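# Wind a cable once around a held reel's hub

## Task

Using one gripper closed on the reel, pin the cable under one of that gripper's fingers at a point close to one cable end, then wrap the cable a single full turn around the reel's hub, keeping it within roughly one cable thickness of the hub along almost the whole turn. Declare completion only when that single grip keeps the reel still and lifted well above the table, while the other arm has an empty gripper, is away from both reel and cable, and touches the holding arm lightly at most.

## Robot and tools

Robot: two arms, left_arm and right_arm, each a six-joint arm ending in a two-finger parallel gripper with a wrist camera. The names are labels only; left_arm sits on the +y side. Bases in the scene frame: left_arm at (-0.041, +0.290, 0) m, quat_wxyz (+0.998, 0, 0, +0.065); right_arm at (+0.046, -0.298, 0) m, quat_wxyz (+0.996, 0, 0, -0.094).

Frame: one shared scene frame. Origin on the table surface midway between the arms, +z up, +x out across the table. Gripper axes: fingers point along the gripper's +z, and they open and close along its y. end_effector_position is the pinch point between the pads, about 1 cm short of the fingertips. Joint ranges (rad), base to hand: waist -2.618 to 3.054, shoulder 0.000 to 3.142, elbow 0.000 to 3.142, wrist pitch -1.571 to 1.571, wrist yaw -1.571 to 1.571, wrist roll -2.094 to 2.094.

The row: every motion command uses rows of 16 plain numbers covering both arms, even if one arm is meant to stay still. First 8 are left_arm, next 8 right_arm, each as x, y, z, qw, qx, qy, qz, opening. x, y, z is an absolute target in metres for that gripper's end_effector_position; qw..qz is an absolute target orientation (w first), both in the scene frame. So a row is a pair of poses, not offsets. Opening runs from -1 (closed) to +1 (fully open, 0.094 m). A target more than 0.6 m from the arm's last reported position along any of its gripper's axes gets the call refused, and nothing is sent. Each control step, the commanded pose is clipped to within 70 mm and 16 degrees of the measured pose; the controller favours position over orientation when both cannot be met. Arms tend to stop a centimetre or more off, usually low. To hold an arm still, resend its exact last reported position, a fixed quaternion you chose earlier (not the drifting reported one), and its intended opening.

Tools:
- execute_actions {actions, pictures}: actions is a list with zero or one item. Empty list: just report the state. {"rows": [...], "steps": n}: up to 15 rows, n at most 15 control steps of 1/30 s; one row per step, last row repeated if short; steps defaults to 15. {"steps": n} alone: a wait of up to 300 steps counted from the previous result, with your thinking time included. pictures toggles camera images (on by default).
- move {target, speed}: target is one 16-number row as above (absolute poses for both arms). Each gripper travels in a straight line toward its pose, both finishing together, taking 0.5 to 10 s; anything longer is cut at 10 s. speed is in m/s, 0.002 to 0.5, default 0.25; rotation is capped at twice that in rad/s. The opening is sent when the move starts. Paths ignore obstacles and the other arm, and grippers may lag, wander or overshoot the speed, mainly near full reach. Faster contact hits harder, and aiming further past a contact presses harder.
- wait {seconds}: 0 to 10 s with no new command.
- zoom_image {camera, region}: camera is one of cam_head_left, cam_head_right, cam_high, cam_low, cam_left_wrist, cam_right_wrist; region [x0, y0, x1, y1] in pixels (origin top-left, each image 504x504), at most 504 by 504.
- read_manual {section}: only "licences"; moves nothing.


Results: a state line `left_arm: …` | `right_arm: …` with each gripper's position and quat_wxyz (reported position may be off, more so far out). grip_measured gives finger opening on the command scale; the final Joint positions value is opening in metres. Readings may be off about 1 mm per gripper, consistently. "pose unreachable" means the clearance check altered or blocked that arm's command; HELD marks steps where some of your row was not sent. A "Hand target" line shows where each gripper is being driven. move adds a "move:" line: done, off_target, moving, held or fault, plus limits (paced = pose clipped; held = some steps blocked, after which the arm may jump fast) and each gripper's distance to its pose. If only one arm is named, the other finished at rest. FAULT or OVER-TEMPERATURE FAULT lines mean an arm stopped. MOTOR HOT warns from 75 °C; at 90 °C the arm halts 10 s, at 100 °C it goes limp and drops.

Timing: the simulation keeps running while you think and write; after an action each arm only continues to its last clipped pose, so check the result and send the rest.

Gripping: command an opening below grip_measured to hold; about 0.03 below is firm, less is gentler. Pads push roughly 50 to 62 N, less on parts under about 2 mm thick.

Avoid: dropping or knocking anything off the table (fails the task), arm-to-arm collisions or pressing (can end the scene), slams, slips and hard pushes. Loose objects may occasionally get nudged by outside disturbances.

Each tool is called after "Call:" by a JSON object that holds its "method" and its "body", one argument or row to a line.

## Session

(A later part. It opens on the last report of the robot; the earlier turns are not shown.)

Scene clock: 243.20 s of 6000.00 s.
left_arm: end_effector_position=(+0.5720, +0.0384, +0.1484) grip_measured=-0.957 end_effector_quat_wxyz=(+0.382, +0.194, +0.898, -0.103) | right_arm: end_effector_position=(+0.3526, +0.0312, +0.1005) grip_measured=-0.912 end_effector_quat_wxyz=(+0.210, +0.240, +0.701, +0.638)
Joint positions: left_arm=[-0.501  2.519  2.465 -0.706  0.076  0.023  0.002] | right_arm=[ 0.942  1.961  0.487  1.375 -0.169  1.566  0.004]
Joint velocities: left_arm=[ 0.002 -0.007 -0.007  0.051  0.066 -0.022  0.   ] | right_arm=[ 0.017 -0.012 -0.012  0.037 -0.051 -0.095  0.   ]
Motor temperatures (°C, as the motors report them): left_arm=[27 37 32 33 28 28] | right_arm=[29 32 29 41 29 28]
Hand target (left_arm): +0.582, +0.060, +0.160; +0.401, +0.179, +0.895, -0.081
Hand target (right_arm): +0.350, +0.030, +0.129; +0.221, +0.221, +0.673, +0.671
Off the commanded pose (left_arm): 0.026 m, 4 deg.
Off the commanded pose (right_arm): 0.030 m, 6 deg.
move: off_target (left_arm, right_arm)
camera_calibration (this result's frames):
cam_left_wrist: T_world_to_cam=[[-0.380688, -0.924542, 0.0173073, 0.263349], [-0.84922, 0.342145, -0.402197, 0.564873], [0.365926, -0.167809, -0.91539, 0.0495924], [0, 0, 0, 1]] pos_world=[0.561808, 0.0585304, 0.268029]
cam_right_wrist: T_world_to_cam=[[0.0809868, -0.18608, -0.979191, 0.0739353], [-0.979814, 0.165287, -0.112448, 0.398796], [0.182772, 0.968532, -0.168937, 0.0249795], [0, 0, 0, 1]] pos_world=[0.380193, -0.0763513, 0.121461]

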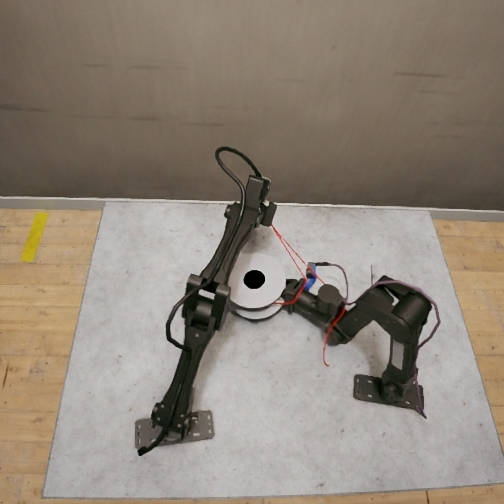

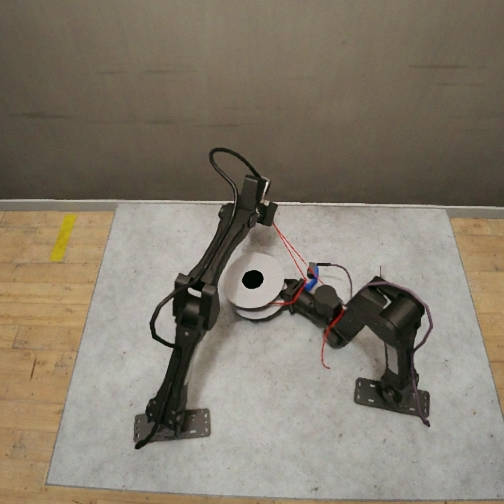

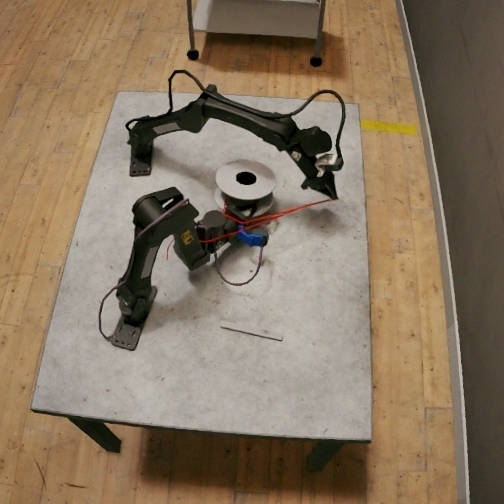

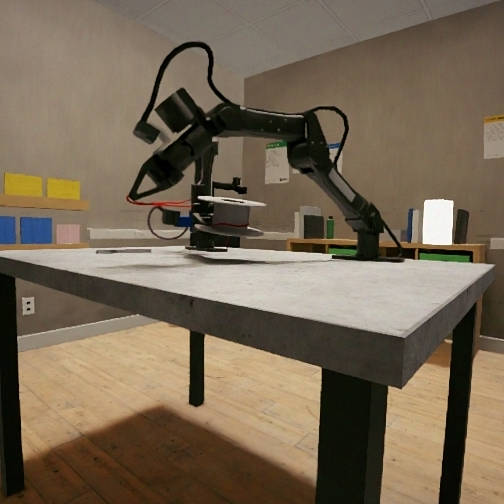

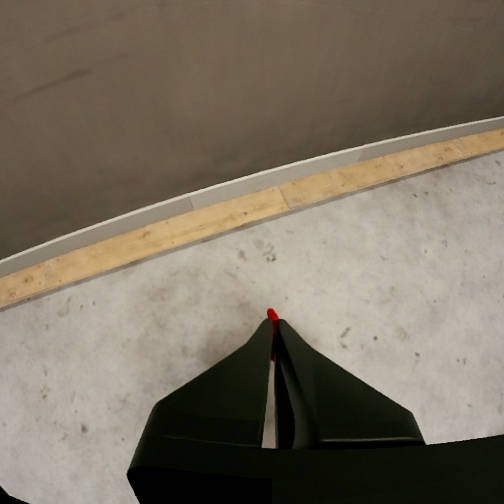

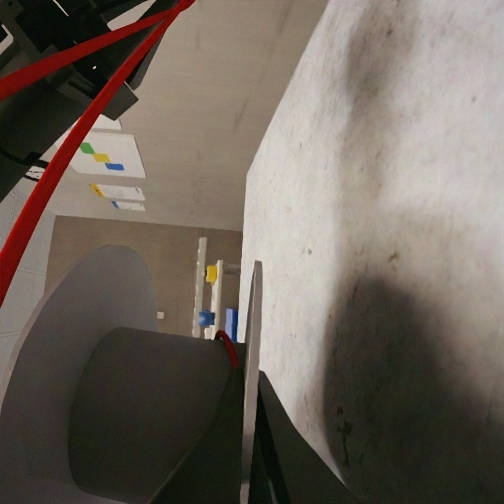

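Hooked behind the gripper body. Lift it off, at about y −0.03.

Call:
{"method": "move", "body": {
  "target": [0.4,-0.06,0.4,0.45,0.3,0.83,-0.16,-1,0.35,0.04,0.125,0.22,0.22,0.67,0.67,-1],
  "speed": 0.15
}}

Call:
{"method": "move", "body": {
  "target": [0.44,-0.02,0.46,0.52,0.28,0.79,-0.18,-1,0.35,0.04,0.125,0.22,0.22,0.67,0.67,-1],
  "speed": 0.08
}}

Scene clock: 249.37 s of 6000.00 s.
left_arm: end_effector_position=(+0.3995, -0.0564, +0.3982) grip_measured=-0.958 end_effector_quat_wxyz=(+0.475, +0.296, +0.812, -0.168) | right_arm: end_effector_position=(+0.3492, +0.0348, +0.1046) grip_measured=-0.912 end_effector_quat_wxyz=(+0.209, +0.233, +0.697, +0.645)
Joint positions: left_arm=[-0.79   2.224  2.851 -1.142  0.026  0.023  0.002] | right_arm=[ 0.952  1.961  0.487  1.392 -0.17   1.566  0.004]
Joint velocities: left_arm=[-0.007  0.007 -0.017  0.037  0.081  0.022  0.   ] | right_arm=[ 0.002 -0.007  0.002 -0.066  0.081  0.022  0.001]
Motor temperatures (°C, as the motors report them): left_arm=[27 38 32 34 28 28] | right_arm=[29 32 29 42 29 28]
Hand target (left_arm): +0.398, -0.057, +0.400; +0.476, +0.295, +0.811, -0.168
Hand target (right_arm): +0.349, +0.039, +0.125; +0.220, +0.222, +0.672, +0.671
Off the commanded pose (left_arm): 0.004 m, 4 deg.
Off the commanded pose (right_arm): 0.021 m, 5 deg.
elbow stopped short (left arm): the move would have taken joint 3 (elbow) straighter than the controller allows; a more bent joint 3 avoids this.
move: off_target (left_arm, right_arm)
camera_calibration (this result's frames):
cam_left_wrist: T_world_to_cam=[[-0.597486, -0.801774, -0.0129966, 0.211297], [-0.629271, 0.478859, -0.612137, 0.554665], [0.497019, -0.357565, -0.790645, 0.212758], [0, 0, 0, 1]] pos_world=[0.369537, -0.0201192, 0.510493]
cam_right_wrist: T_world_to_cam=[[0.0949394, -0.173717, -0.980209, 0.0737104], [-0.980223, 0.155436, -0.122488, 0.396897], [0.173638, 0.972452, -0.155524, 0.0244617], [0, 0, 0, 1]] pos_world=[0.377802, -0.072675, 0.124671]

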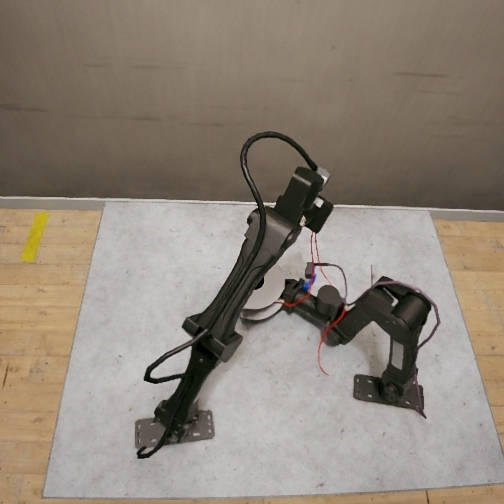

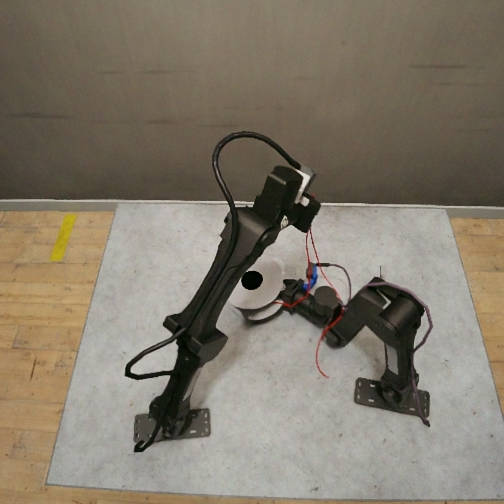

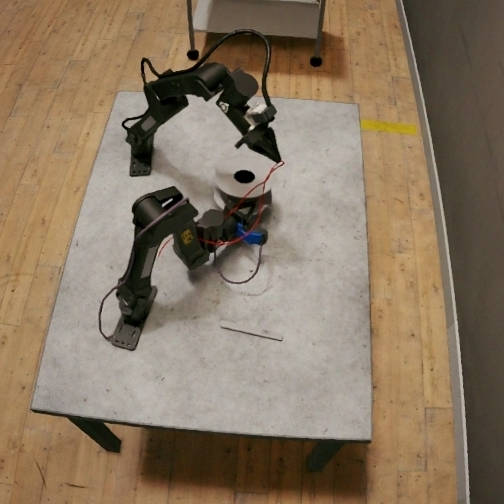

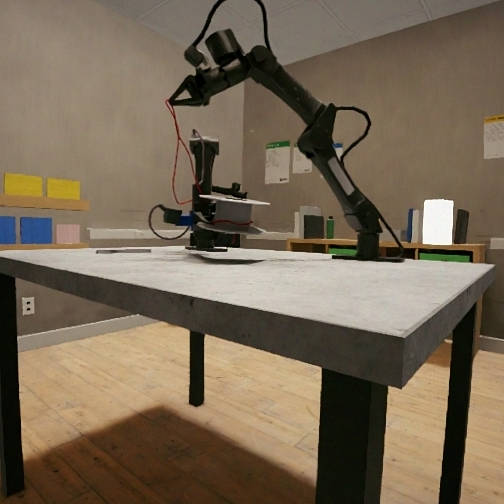

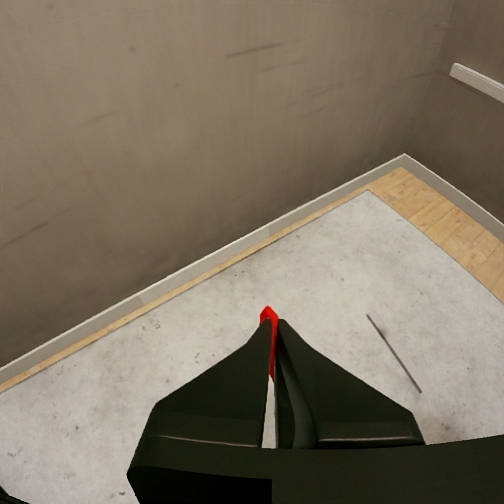

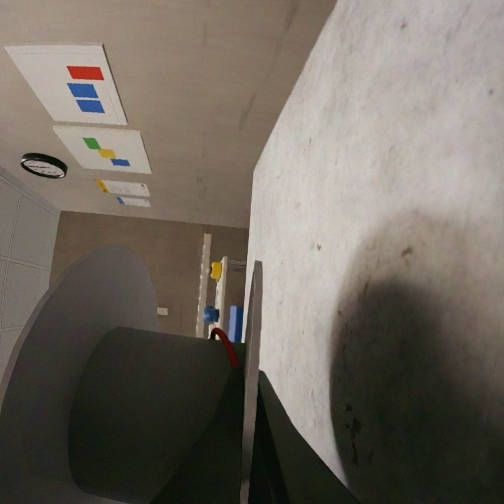

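Scene clock: 250.90 s of 6000.00 s.
left_arm: end_effector_position=(+0.4433, -0.0255, +0.4391) grip_measured=-0.958 end_effector_quat_wxyz=(+0.549, +0.268, +0.769, -0.188) | right_arm: end_effector_position=(+0.3492, +0.0348, +0.1044) grip_measured=-0.912 end_effector_quat_wxyz=(+0.209, +0.233, +0.697, +0.645)
Joint positions: left_arm=[-0.674  2.224  2.851 -0.962  0.116  0.045  0.002] | right_arm=[ 0.952  1.961  0.487  1.391 -0.17   1.566  0.004]
Joint velocities: left_arm=[-0.002  0.017 -0.017  0.037  0.051 -0.095 -0.   ] | right_arm=[-0.002  0.012 -0.007  0.007  0.066 -0.022 -0.001]
Motor temperatures (°C, as the motors report them): left_arm=[27 38 32 34 28 28] | right_arm=[29 32 29 42 29 28]
Hand target (left_arm): +0.440, -0.020, +0.459; +0.569, +0.266, +0.754, -0.192
Hand target (right_arm): +0.349, +0.039, +0.125; +0.220, +0.221, +0.672, +0.671
Off the commanded pose (left_arm): 0.022 m, 4 deg.
Off the commanded pose (right_arm): 0.021 m, 5 deg.
elbow stopped short (left arm): the move would have taken joint 3 (elbow) straighter than the controller allows; a more bent joint 3 avoids this.
move: off_target (left_arm, right_arm)
camera_calibration (this result's frames):
cam_left_wrist: T_world_to_cam=[[-0.575627, -0.817713, -0.0000751835, 0.247022], [-0.545866, 0.384329, -0.744527, 0.611244], [0.608838, -0.428529, -0.667592, 0.128945], [0, 0, 0, 1]] pos_world=[0.397343, 0.0223307, 0.541189]
cam_right_wrist: T_world_to_cam=[[0.0943992, -0.174234, -0.980169, 0.0737287], [-0.98029, 0.155371, -0.12203, 0.396842], [0.173552, 0.972369, -0.156133, 0.0245414], [0, 0, 0, 1]] pos_world=[0.377801, -0.0726752, 0.124525]

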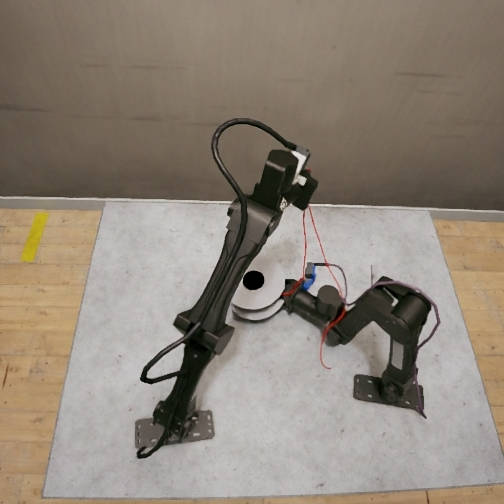

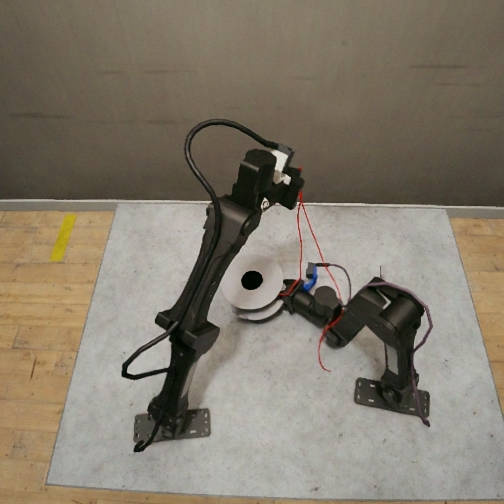

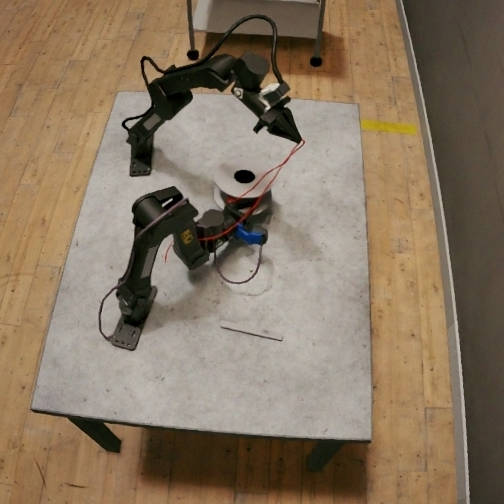

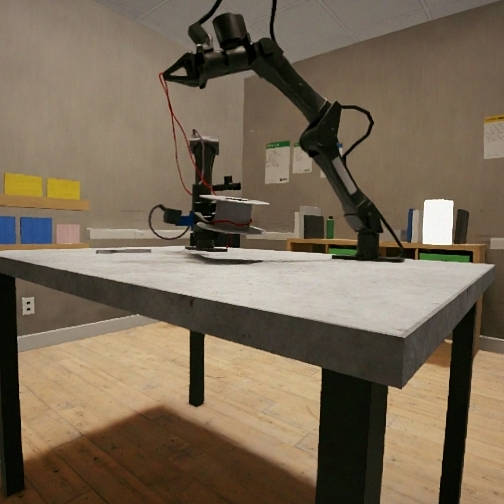

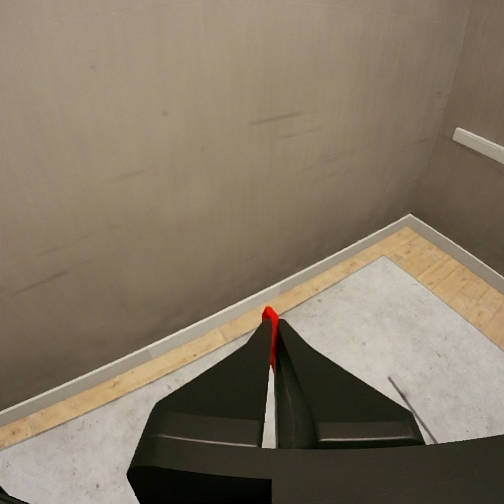

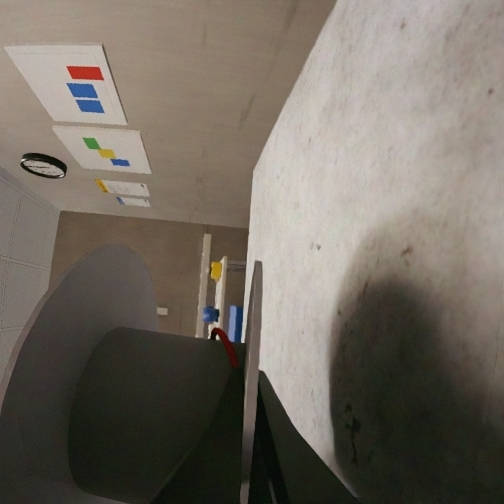

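Now contacts the rim in front of the body. Lower outward keeping it taut.

Call:
{"method": "move", "body": {
  "target": [0.59,0.0,0.28,0.52,0.22,0.81,-0.14,-1,0.35,0.04,0.125,0.22,0.22,0.67,0.67,-1],
  "speed": 0.12
}}

Call:
{"method": "move", "body": {
  "target": [0.61,0.05,0.16,0.42,0.18,0.88,-0.08,-1,0.35,0.04,0.125,0.22,0.22,0.67,0.67,-1],
  "speed": 0.12
}}

Scene clock: 258.20 s of 6000.00 s.
left_arm: end_effector_position=(+0.5867, -0.0099, +0.2658) grip_measured=-0.958 end_effector_quat_wxyz=(+0.519, +0.223, +0.812, -0.148) | right_arm: end_effector_position=(+0.3492, +0.0348, +0.1040) grip_measured=-0.912 end_effector_quat_wxyz=(+0.209, +0.234, +0.698, +0.644)
Joint positions: left_arm=[-0.547  2.606  2.845 -0.674  0.117  0.045  0.002] | right_arm=[ 0.952  1.961  0.487  1.39  -0.17   1.566  0.004]
Joint velocities: left_arm=[ 0.002  0.002 -0.002 -0.022 -0.11   0.022 -0.001] | right_arm=[ 0.002  0.007 -0.012 -0.051  0.051 -0.051 -0.   ]
Motor temperatures (°C, as the motors report them): left_arm=[27 38 32 35 28 28] | right_arm=[29 32 29 42 29 28]
Hand target (left_arm): +0.589, -0.002, +0.279; +0.532, +0.218, +0.806, -0.142
Hand target (right_arm): +0.349, +0.039, +0.125; +0.220, +0.221, +0.672, +0.671
Off the commanded pose (left_arm): 0.018 m, 1 deg.
Off the commanded pose (right_arm): 0.022 m, 5 deg.
elbow stopped short (left arm): the move would have taken joint 3 (elbow) straighter than the controller allows; a more bent joint 3 avoids this.
move: off_target (left_arm, right_arm)
camera_calibration (this result's frames):
cam_left_wrist: T_world_to_cam=[[-0.468819, -0.883267, 0.00694876, 0.277075], [-0.653922, 0.341778, -0.674962, 0.59899], [0.593797, -0.320979, -0.73782, -0.0388536], [0, 0, 0, 1]] pos_world=[0.544662, 0.0275386, 0.373703]
cam_right_wrist: T_world_to_cam=[[0.0933187, -0.175268, -0.980088, 0.0737651], [-0.980424, 0.155243, -0.121113, 0.396734], [0.173379, 0.972204, -0.15735, 0.0247009], [0, 0, 0, 1]] pos_world=[0.377801, -0.0726758, 0.124232]

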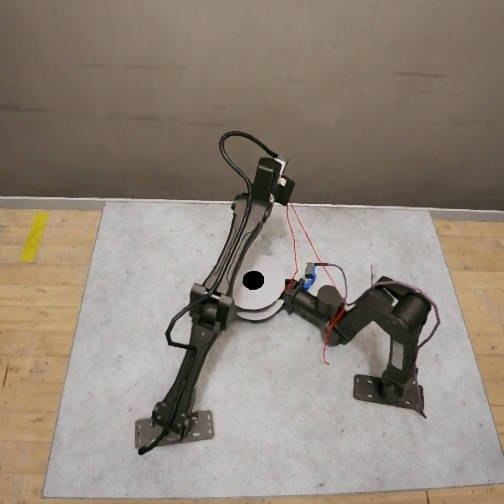

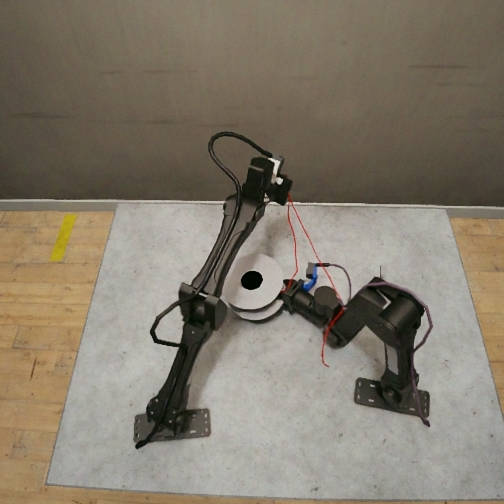

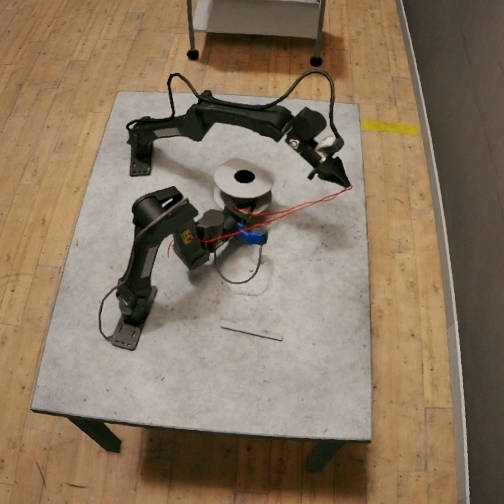

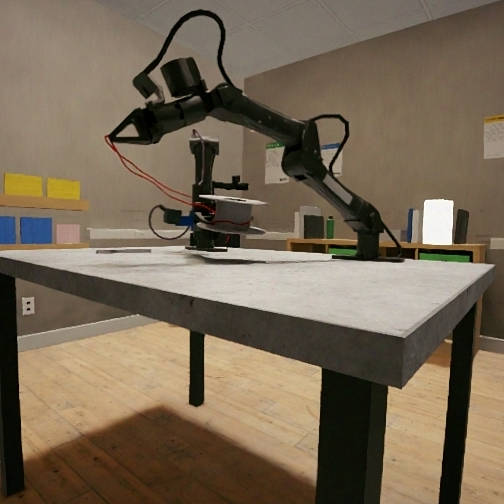

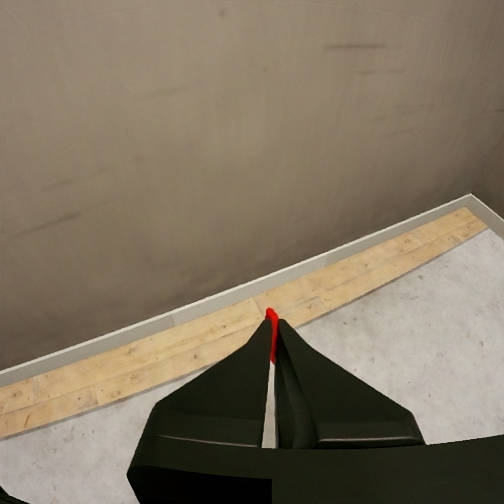

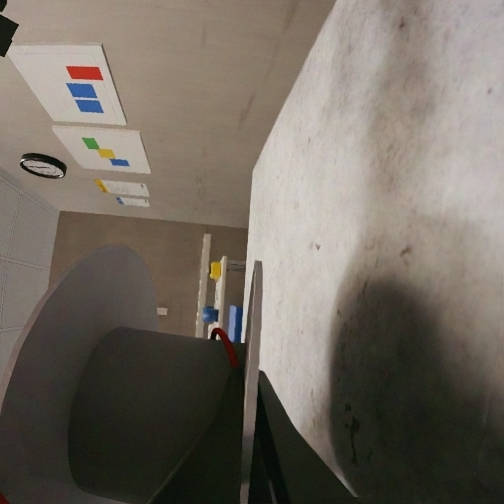

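Scene clock: 259.97 s of 6000.00 s.
left_arm: end_effector_position=(+0.6062, +0.0420, +0.1468) grip_measured=-0.958 end_effector_quat_wxyz=(+0.418, +0.188, +0.885, -0.087) | right_arm: end_effector_position=(+0.3491, +0.0348, +0.1037) grip_measured=-0.912 end_effector_quat_wxyz=(+0.209, +0.234, +0.698, +0.644)
Joint positions: left_arm=[-0.486  2.745  2.845 -0.791  0.045  0.042  0.002] | right_arm=[ 0.952  1.961  0.487  1.389 -0.17   1.566  0.004]
Joint velocities: left_arm=[-0.007  0.002 -0.002  0.037  0.037 -0.007 -0.   ] | right_arm=[-0.007  0.012 -0.002 -0.051 -0.037 -0.007 -0.001]
Motor temperatures (°C, as the motors report them): left_arm=[27 39 33 35 28 28] | right_arm=[29 32 29 42 29 28]
Hand target (left_arm): +0.610, +0.050, +0.160; +0.430, +0.179, +0.881, -0.082
Hand target (right_arm): +0.349, +0.039, +0.125; +0.220, +0.221, +0.672, +0.671
Off the commanded pose (left_arm): 0.016 m, 1 deg.
Off the commanded pose (right_arm): 0.022 m, 5 deg.
elbow stopped short (left arm): the move would have taken joint 3 (elbow) straighter than the controller allows; a more bent joint 3 avoids this.
move: off_target (left_arm, right_arm)
camera_calibration (this result's frames):
cam_left_wrist: T_world_to_cam=[[-0.356849, -0.933969, -0.0189759, 0.270928], [-0.823678, 0.324162, -0.465267, 0.586555], [0.440697, -0.1504, -0.884967, -0.0142913], [0, 0, 0, 1]] pos_world=[0.586111, 0.0607506, 0.265399]
cam_right_wrist: T_world_to_cam=[[0.0925084, -0.176044, -0.980026, 0.0737923], [-0.980524, 0.155147, -0.120425, 0.396652], [0.173249, 0.972079, -0.158263, 0.0248206], [0, 0, 0, 1]] pos_world=[0.3778, -0.0726764, 0.124013]

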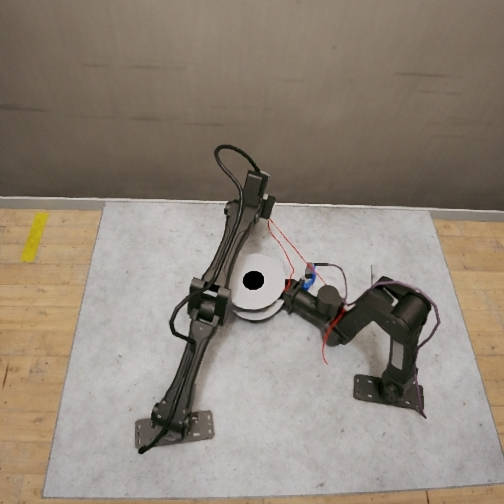

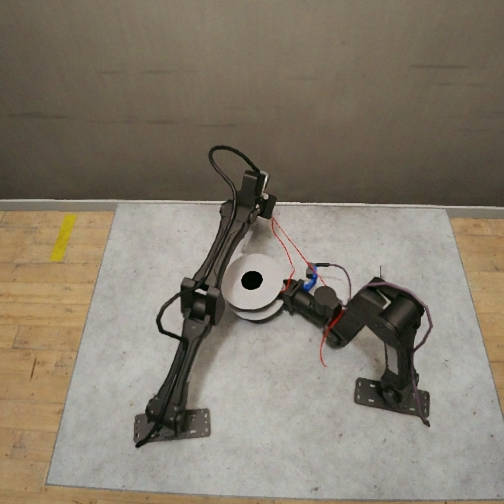

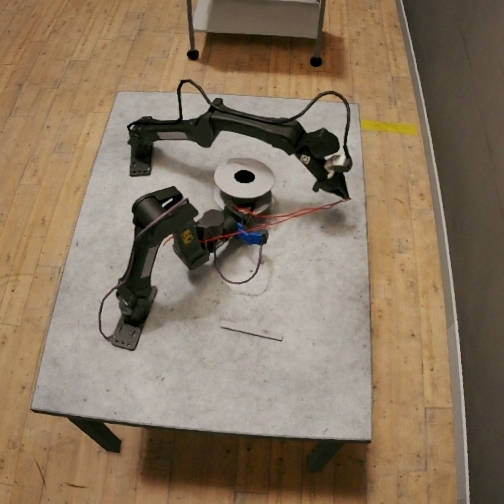

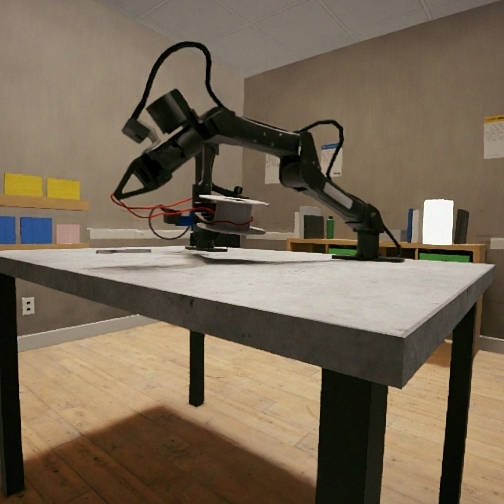

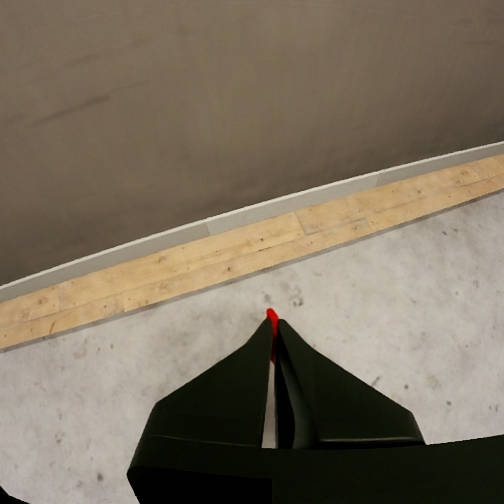

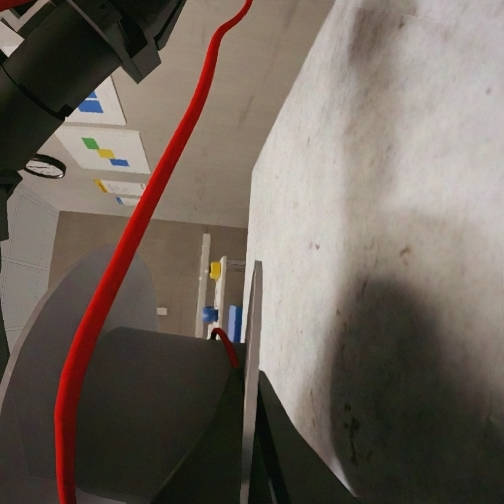

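Call:
{"method": "execute_actions", "body": {
  "actions": []
}}

Scene clock: 270.87 s of 6000.00 s.
left_arm: end_effector_position=(+0.6062, +0.0420, +0.1468) grip_measured=-0.958 end_effector_quat_wxyz=(+0.418, +0.188, +0.885, -0.086) | right_arm: end_effector_position=(+0.3491, +0.0348, +0.1037) grip_measured=-0.912 end_effector_quat_wxyz=(+0.209, +0.234, +0.698, +0.644)
Joint positions: left_arm=[-0.486  2.745  2.845 -0.791  0.044  0.042  0.002] | right_arm=[ 0.952  1.961  0.487  1.389 -0.17   1.566  0.004]
Joint velocities: left_arm=[ 0.012 -0.002  0.002 -0.022 -0.007  0.022 -0.   ] | right_arm=[-0.017  0.002  0.002 -0.022  0.037 -0.051 -0.   ]
Motor temperatures (°C, as the motors report them): left_arm=[27 40 33 34 28 28] | right_arm=[29 32 29 43 29 28]
Hand target (left_arm): +0.610, +0.050, +0.160; +0.430, +0.179, +0.881, -0.082
Hand target (right_arm): +0.349, +0.039, +0.125; +0.220, +0.221, +0.672, +0.671
Off the commanded pose (left_arm): 0.016 m, 1 deg.
Off the commanded pose (right_arm): 0.022 m, 5 deg.
Steps of this call (steps 1 to 180: nothing new was sent; then 4.90 s passed at rest). Readings (end_effector_position):
1: left_arm (+0.6062, +0.0420, +0.1468) | right_arm (+0.3491, +0.0348, +0.1037)
2: left_arm (+0.6062, +0.0420, +0.1468) | right_arm (+0.3491, +0.0348, +0.1037)
4: left_arm (+0.6062, +0.0420, +0.1468) | right_arm (+0.3491, +0.0348, +0.1037)
8: left_arm (+0.6062, +0.0420, +0.1468) | right_arm (+0.3491, +0.0348, +0.1037)
180: the state above
camera_calibration (this result's frames):
cam_left_wrist: T_world_to_cam=[[-0.356572, -0.93407, -0.0192187, 0.270869], [-0.823734, 0.324026, -0.465263, 0.586594], [0.440816, -0.150069, -0.884964, -0.0143816], [0, 0, 0, 1]] pos_world=[0.586121, 0.0607806, 0.265399]
cam_right_wrist: T_world_to_cam=[[0.0925084, -0.176044, -0.980026, 0.0737923], [-0.980524, 0.155147, -0.120425, 0.396652], [0.173249, 0.972079, -0.158263, 0.0248206], [0, 0, 0, 1]] pos_world=[0.3778, -0.0726764, 0.124013]

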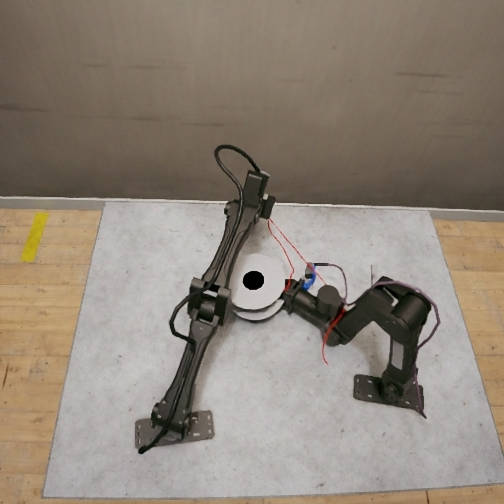

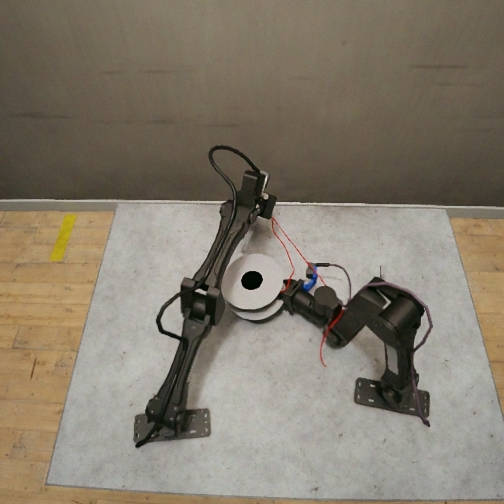

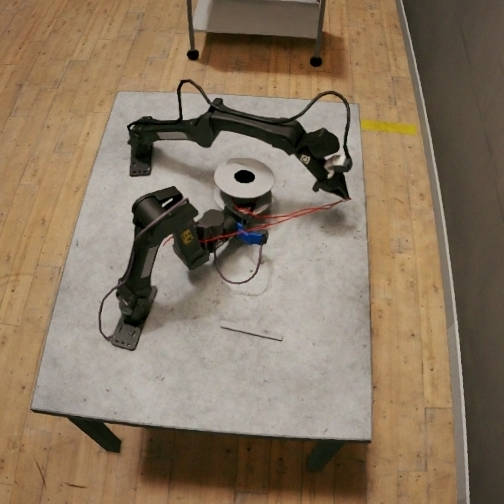

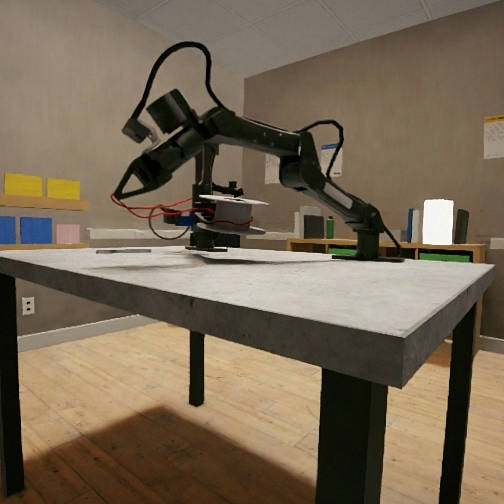

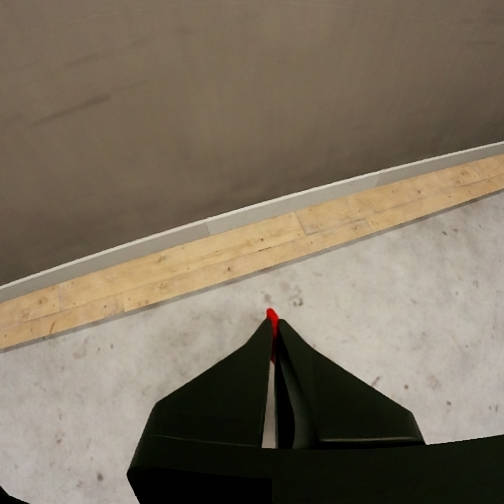

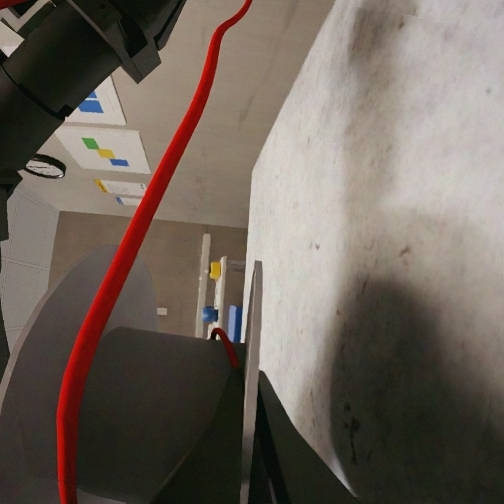

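Call:
{"method": "move", "body": {
  "target": [0.6,0.18,0.16,0.35,0.05,0.93,-0.03,-1,0.35,0.04,0.125,0.22,0.22,0.67,0.67,-1],
  "speed": 0.15
}}

Call:
{"method": "move", "body": {
  "target": [0.5,0.29,0.16,0.15,-0.1,0.98,0,-1,0.35,0.04,0.125,0.22,0.22,0.67,0.67,-1],
  "speed": 0.15
}}

Call:
{"method": "zoom_image", "body": {
  "camera": "cam_low",
  "region": [140,150,340,280]
}}

Scene clock: 276.27 s of 6000.00 s.
left_arm: end_effector_position=(+0.6015, +0.1753, +0.1311) grip_measured=-0.957 end_effector_quat_wxyz=(+0.337, +0.056, +0.939, -0.034) | right_arm: end_effector_position=(+0.3491, +0.0348, +0.1036) grip_measured=-0.912 end_effector_quat_wxyz=(+0.209, +0.234, +0.698, +0.644)
Joint positions: left_arm=[-0.312  2.708  2.845 -1.017 -0.013 -0.057  0.002] | right_arm=[ 0.952  1.961  0.487  1.388 -0.17   1.566  0.004]
Joint velocities: left_arm=[-0.007  0.007 -0.007 -0.066 -0.037 -0.022 -0.   ] | right_arm=[-0.012 -0.007 -0.012  0.066 -0.022 -0.022  0.001]
Motor temperatures (°C, as the motors report them): left_arm=[27 41 33 34 28 28] | right_arm=[29 32 29 43 29 28]
Hand target (left_arm): +0.602, +0.180, +0.160; +0.360, +0.049, +0.931, -0.032
Hand target (right_arm): +0.349, +0.039, +0.125; +0.220, +0.221, +0.672, +0.671
Off the commanded pose (left_arm): 0.029 m, 2 deg.
Off the commanded pose (right_arm): 0.022 m, 5 deg.
elbow stopped short (left arm): the move would have taken joint 3 (elbow) straighter than the controller allows; a more bent joint 3 avoids this.
move: off_target (left_arm, right_arm)
camera_calibration (this result's frames):
cam_left_wrist: T_world_to_cam=[[-0.0805651, -0.996747, 0.00205221, 0.235563], [-0.954604, 0.0765661, -0.287868, 0.63109], [0.286775, -0.0251512, -0.957668, 0.0740915], [0, 0, 0, 1]] pos_world=[0.600172, 0.18834, 0.252142]
cam_right_wrist: T_world_to_cam=[[0.0922384, -0.176302, -0.980005, 0.0738013], [-0.980557, 0.155116, -0.120196, 0.396625], [0.173205, 0.972037, -0.158567, 0.0248605], [0, 0, 0, 1]] pos_world=[0.3778, -0.0726767, 0.12394]

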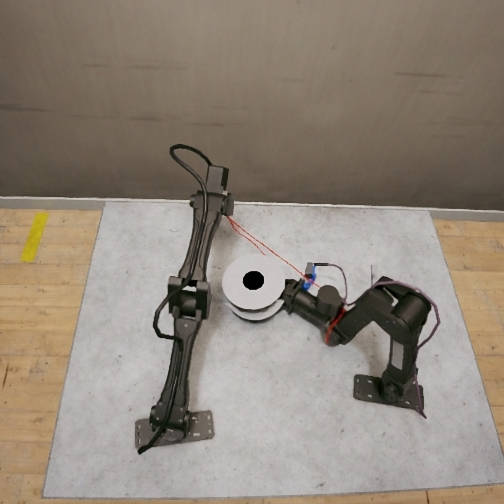

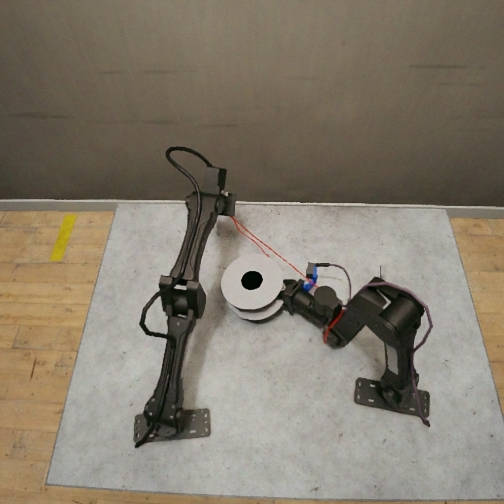

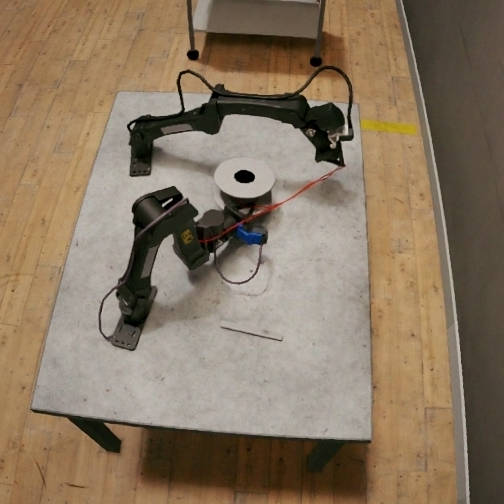

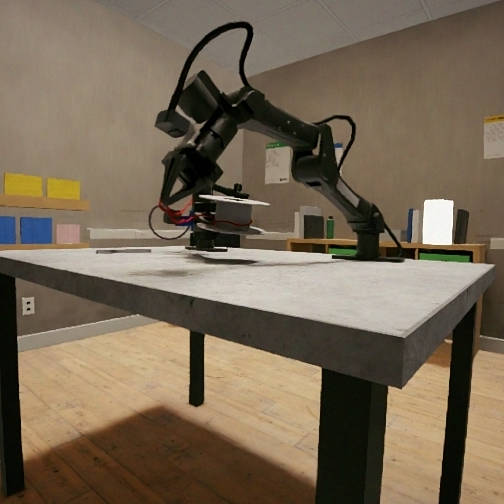

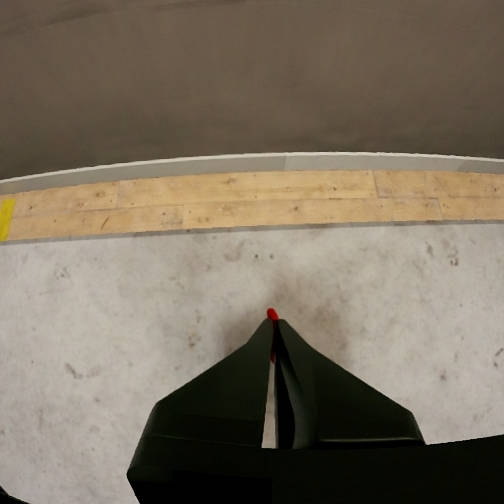

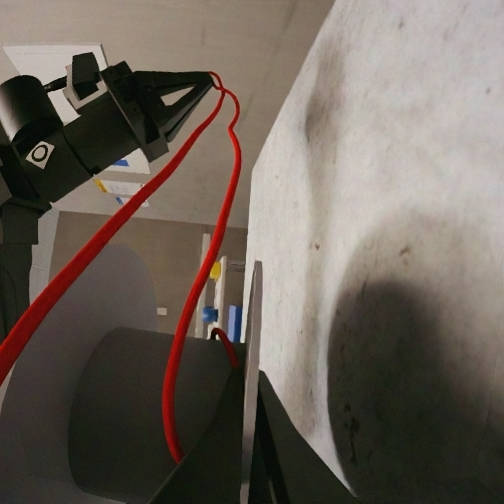

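Scene clock: 278.40 s of 6000.00 s.
left_arm: end_effector_position=(+0.5009, +0.2845, +0.1374) grip_measured=-0.957 end_effector_quat_wxyz=(+0.150, -0.094, +0.984, -0.008) | right_arm: end_effector_position=(+0.3491, +0.0347, +0.1035) grip_measured=-0.912 end_effector_quat_wxyz=(+0.209, +0.234, +0.698, +0.643)
Joint positions: left_arm=[-0.148  2.595  2.845 -1.52  -0.018 -0.206  0.002] | right_arm=[ 0.952  1.961  0.487  1.387 -0.17   1.566  0.004]
Joint velocities: left_arm=[ 0.002 -0.012  0.007 -0.051 -0.007 -0.022 -0.   ] | right_arm=[ 0.002  0.022 -0.002 -0.066 -0.037  0.022  0.   ]
Motor temperatures (°C, as the motors report them): left_arm=[27 42 33 34 28 28] | right_arm=[29 32 29 44 29 28]
Hand target (left_arm): +0.501, +0.292, +0.160; +0.174, -0.102, +0.979, -0.003
Hand target (right_arm): +0.349, +0.039, +0.125; +0.220, +0.222, +0.672, +0.671
Off the commanded pose (left_arm): 0.023 m, 1 deg.
Off the commanded pose (right_arm): 0.022 m, 5 deg.
elbow stopped short (left arm): the move would have taken joint 3 (elbow) straighter than the controller allows; a more bent joint 3 avoids this.
move: off_target (left_arm, right_arm)
camera_calibration (this result's frames):
cam_left_wrist: T_world_to_cam=[[0.218323, -0.975873, 0.00275199, 0.18058], [-0.971034, -0.216958, 0.100112, 0.566932], [-0.0970991, -0.0245289, -0.994972, 0.309008], [0, 0, 0, 1]] pos_world=[0.54109, 0.306803, 0.250201]
cam_right_wrist: T_world_to_cam=[[0.0916982, -0.176819, -0.979962, 0.0738192], [-0.980623, 0.155052, -0.119737, 0.39657], [0.173117, 0.971954, -0.159175, 0.0249402], [0, 0, 0, 1]] pos_world=[0.377799, -0.0726773, 0.123794]

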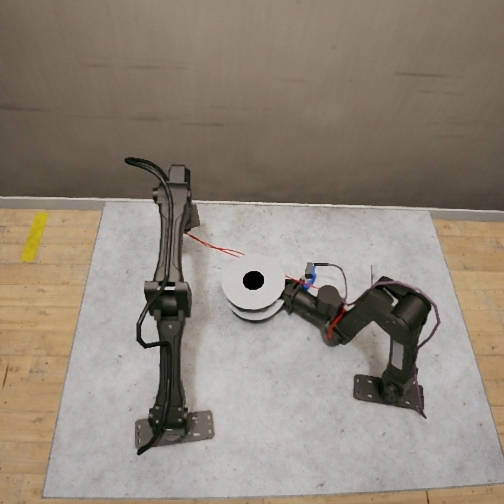

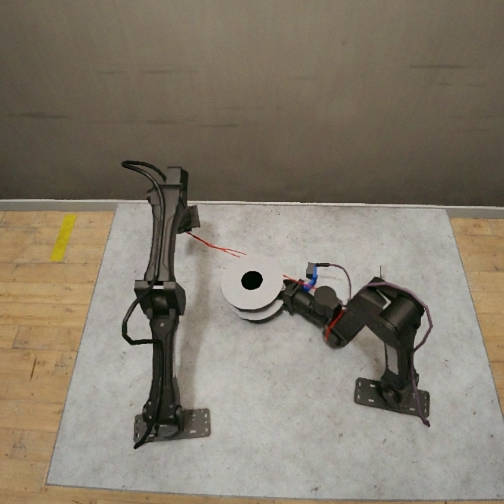

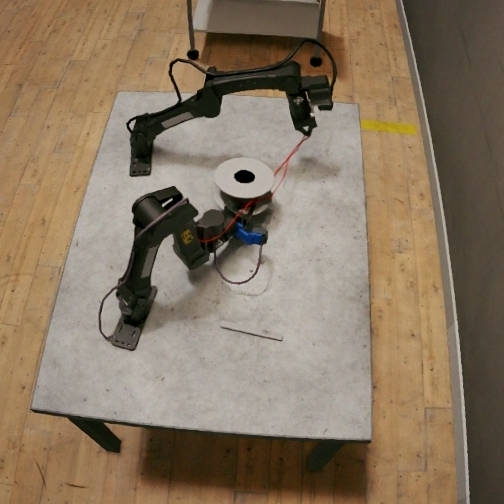

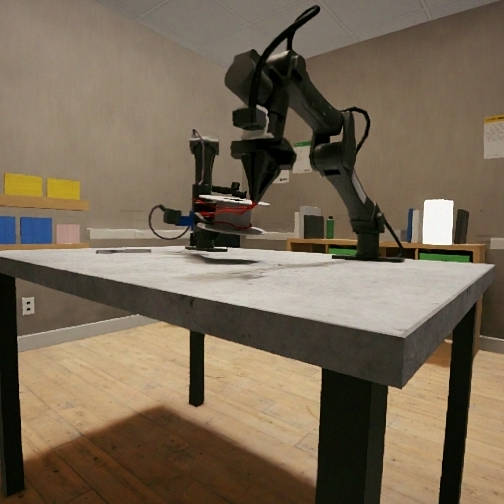

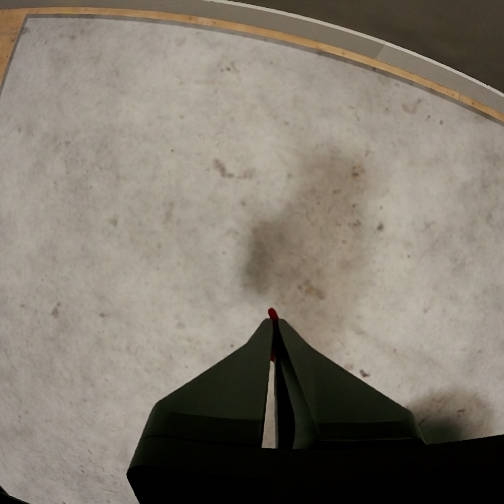

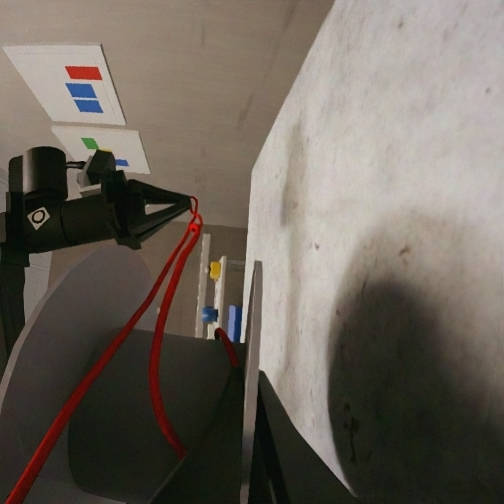

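Region (140, 150, 340, 280) of cam_low's 504x504 image, scaled by 2.520, with more detail than that image has; it fills the top 328 rows of this view, and the rest is white.

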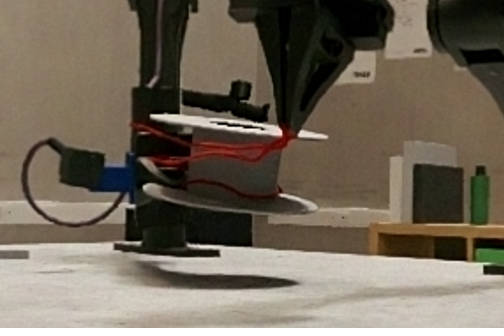

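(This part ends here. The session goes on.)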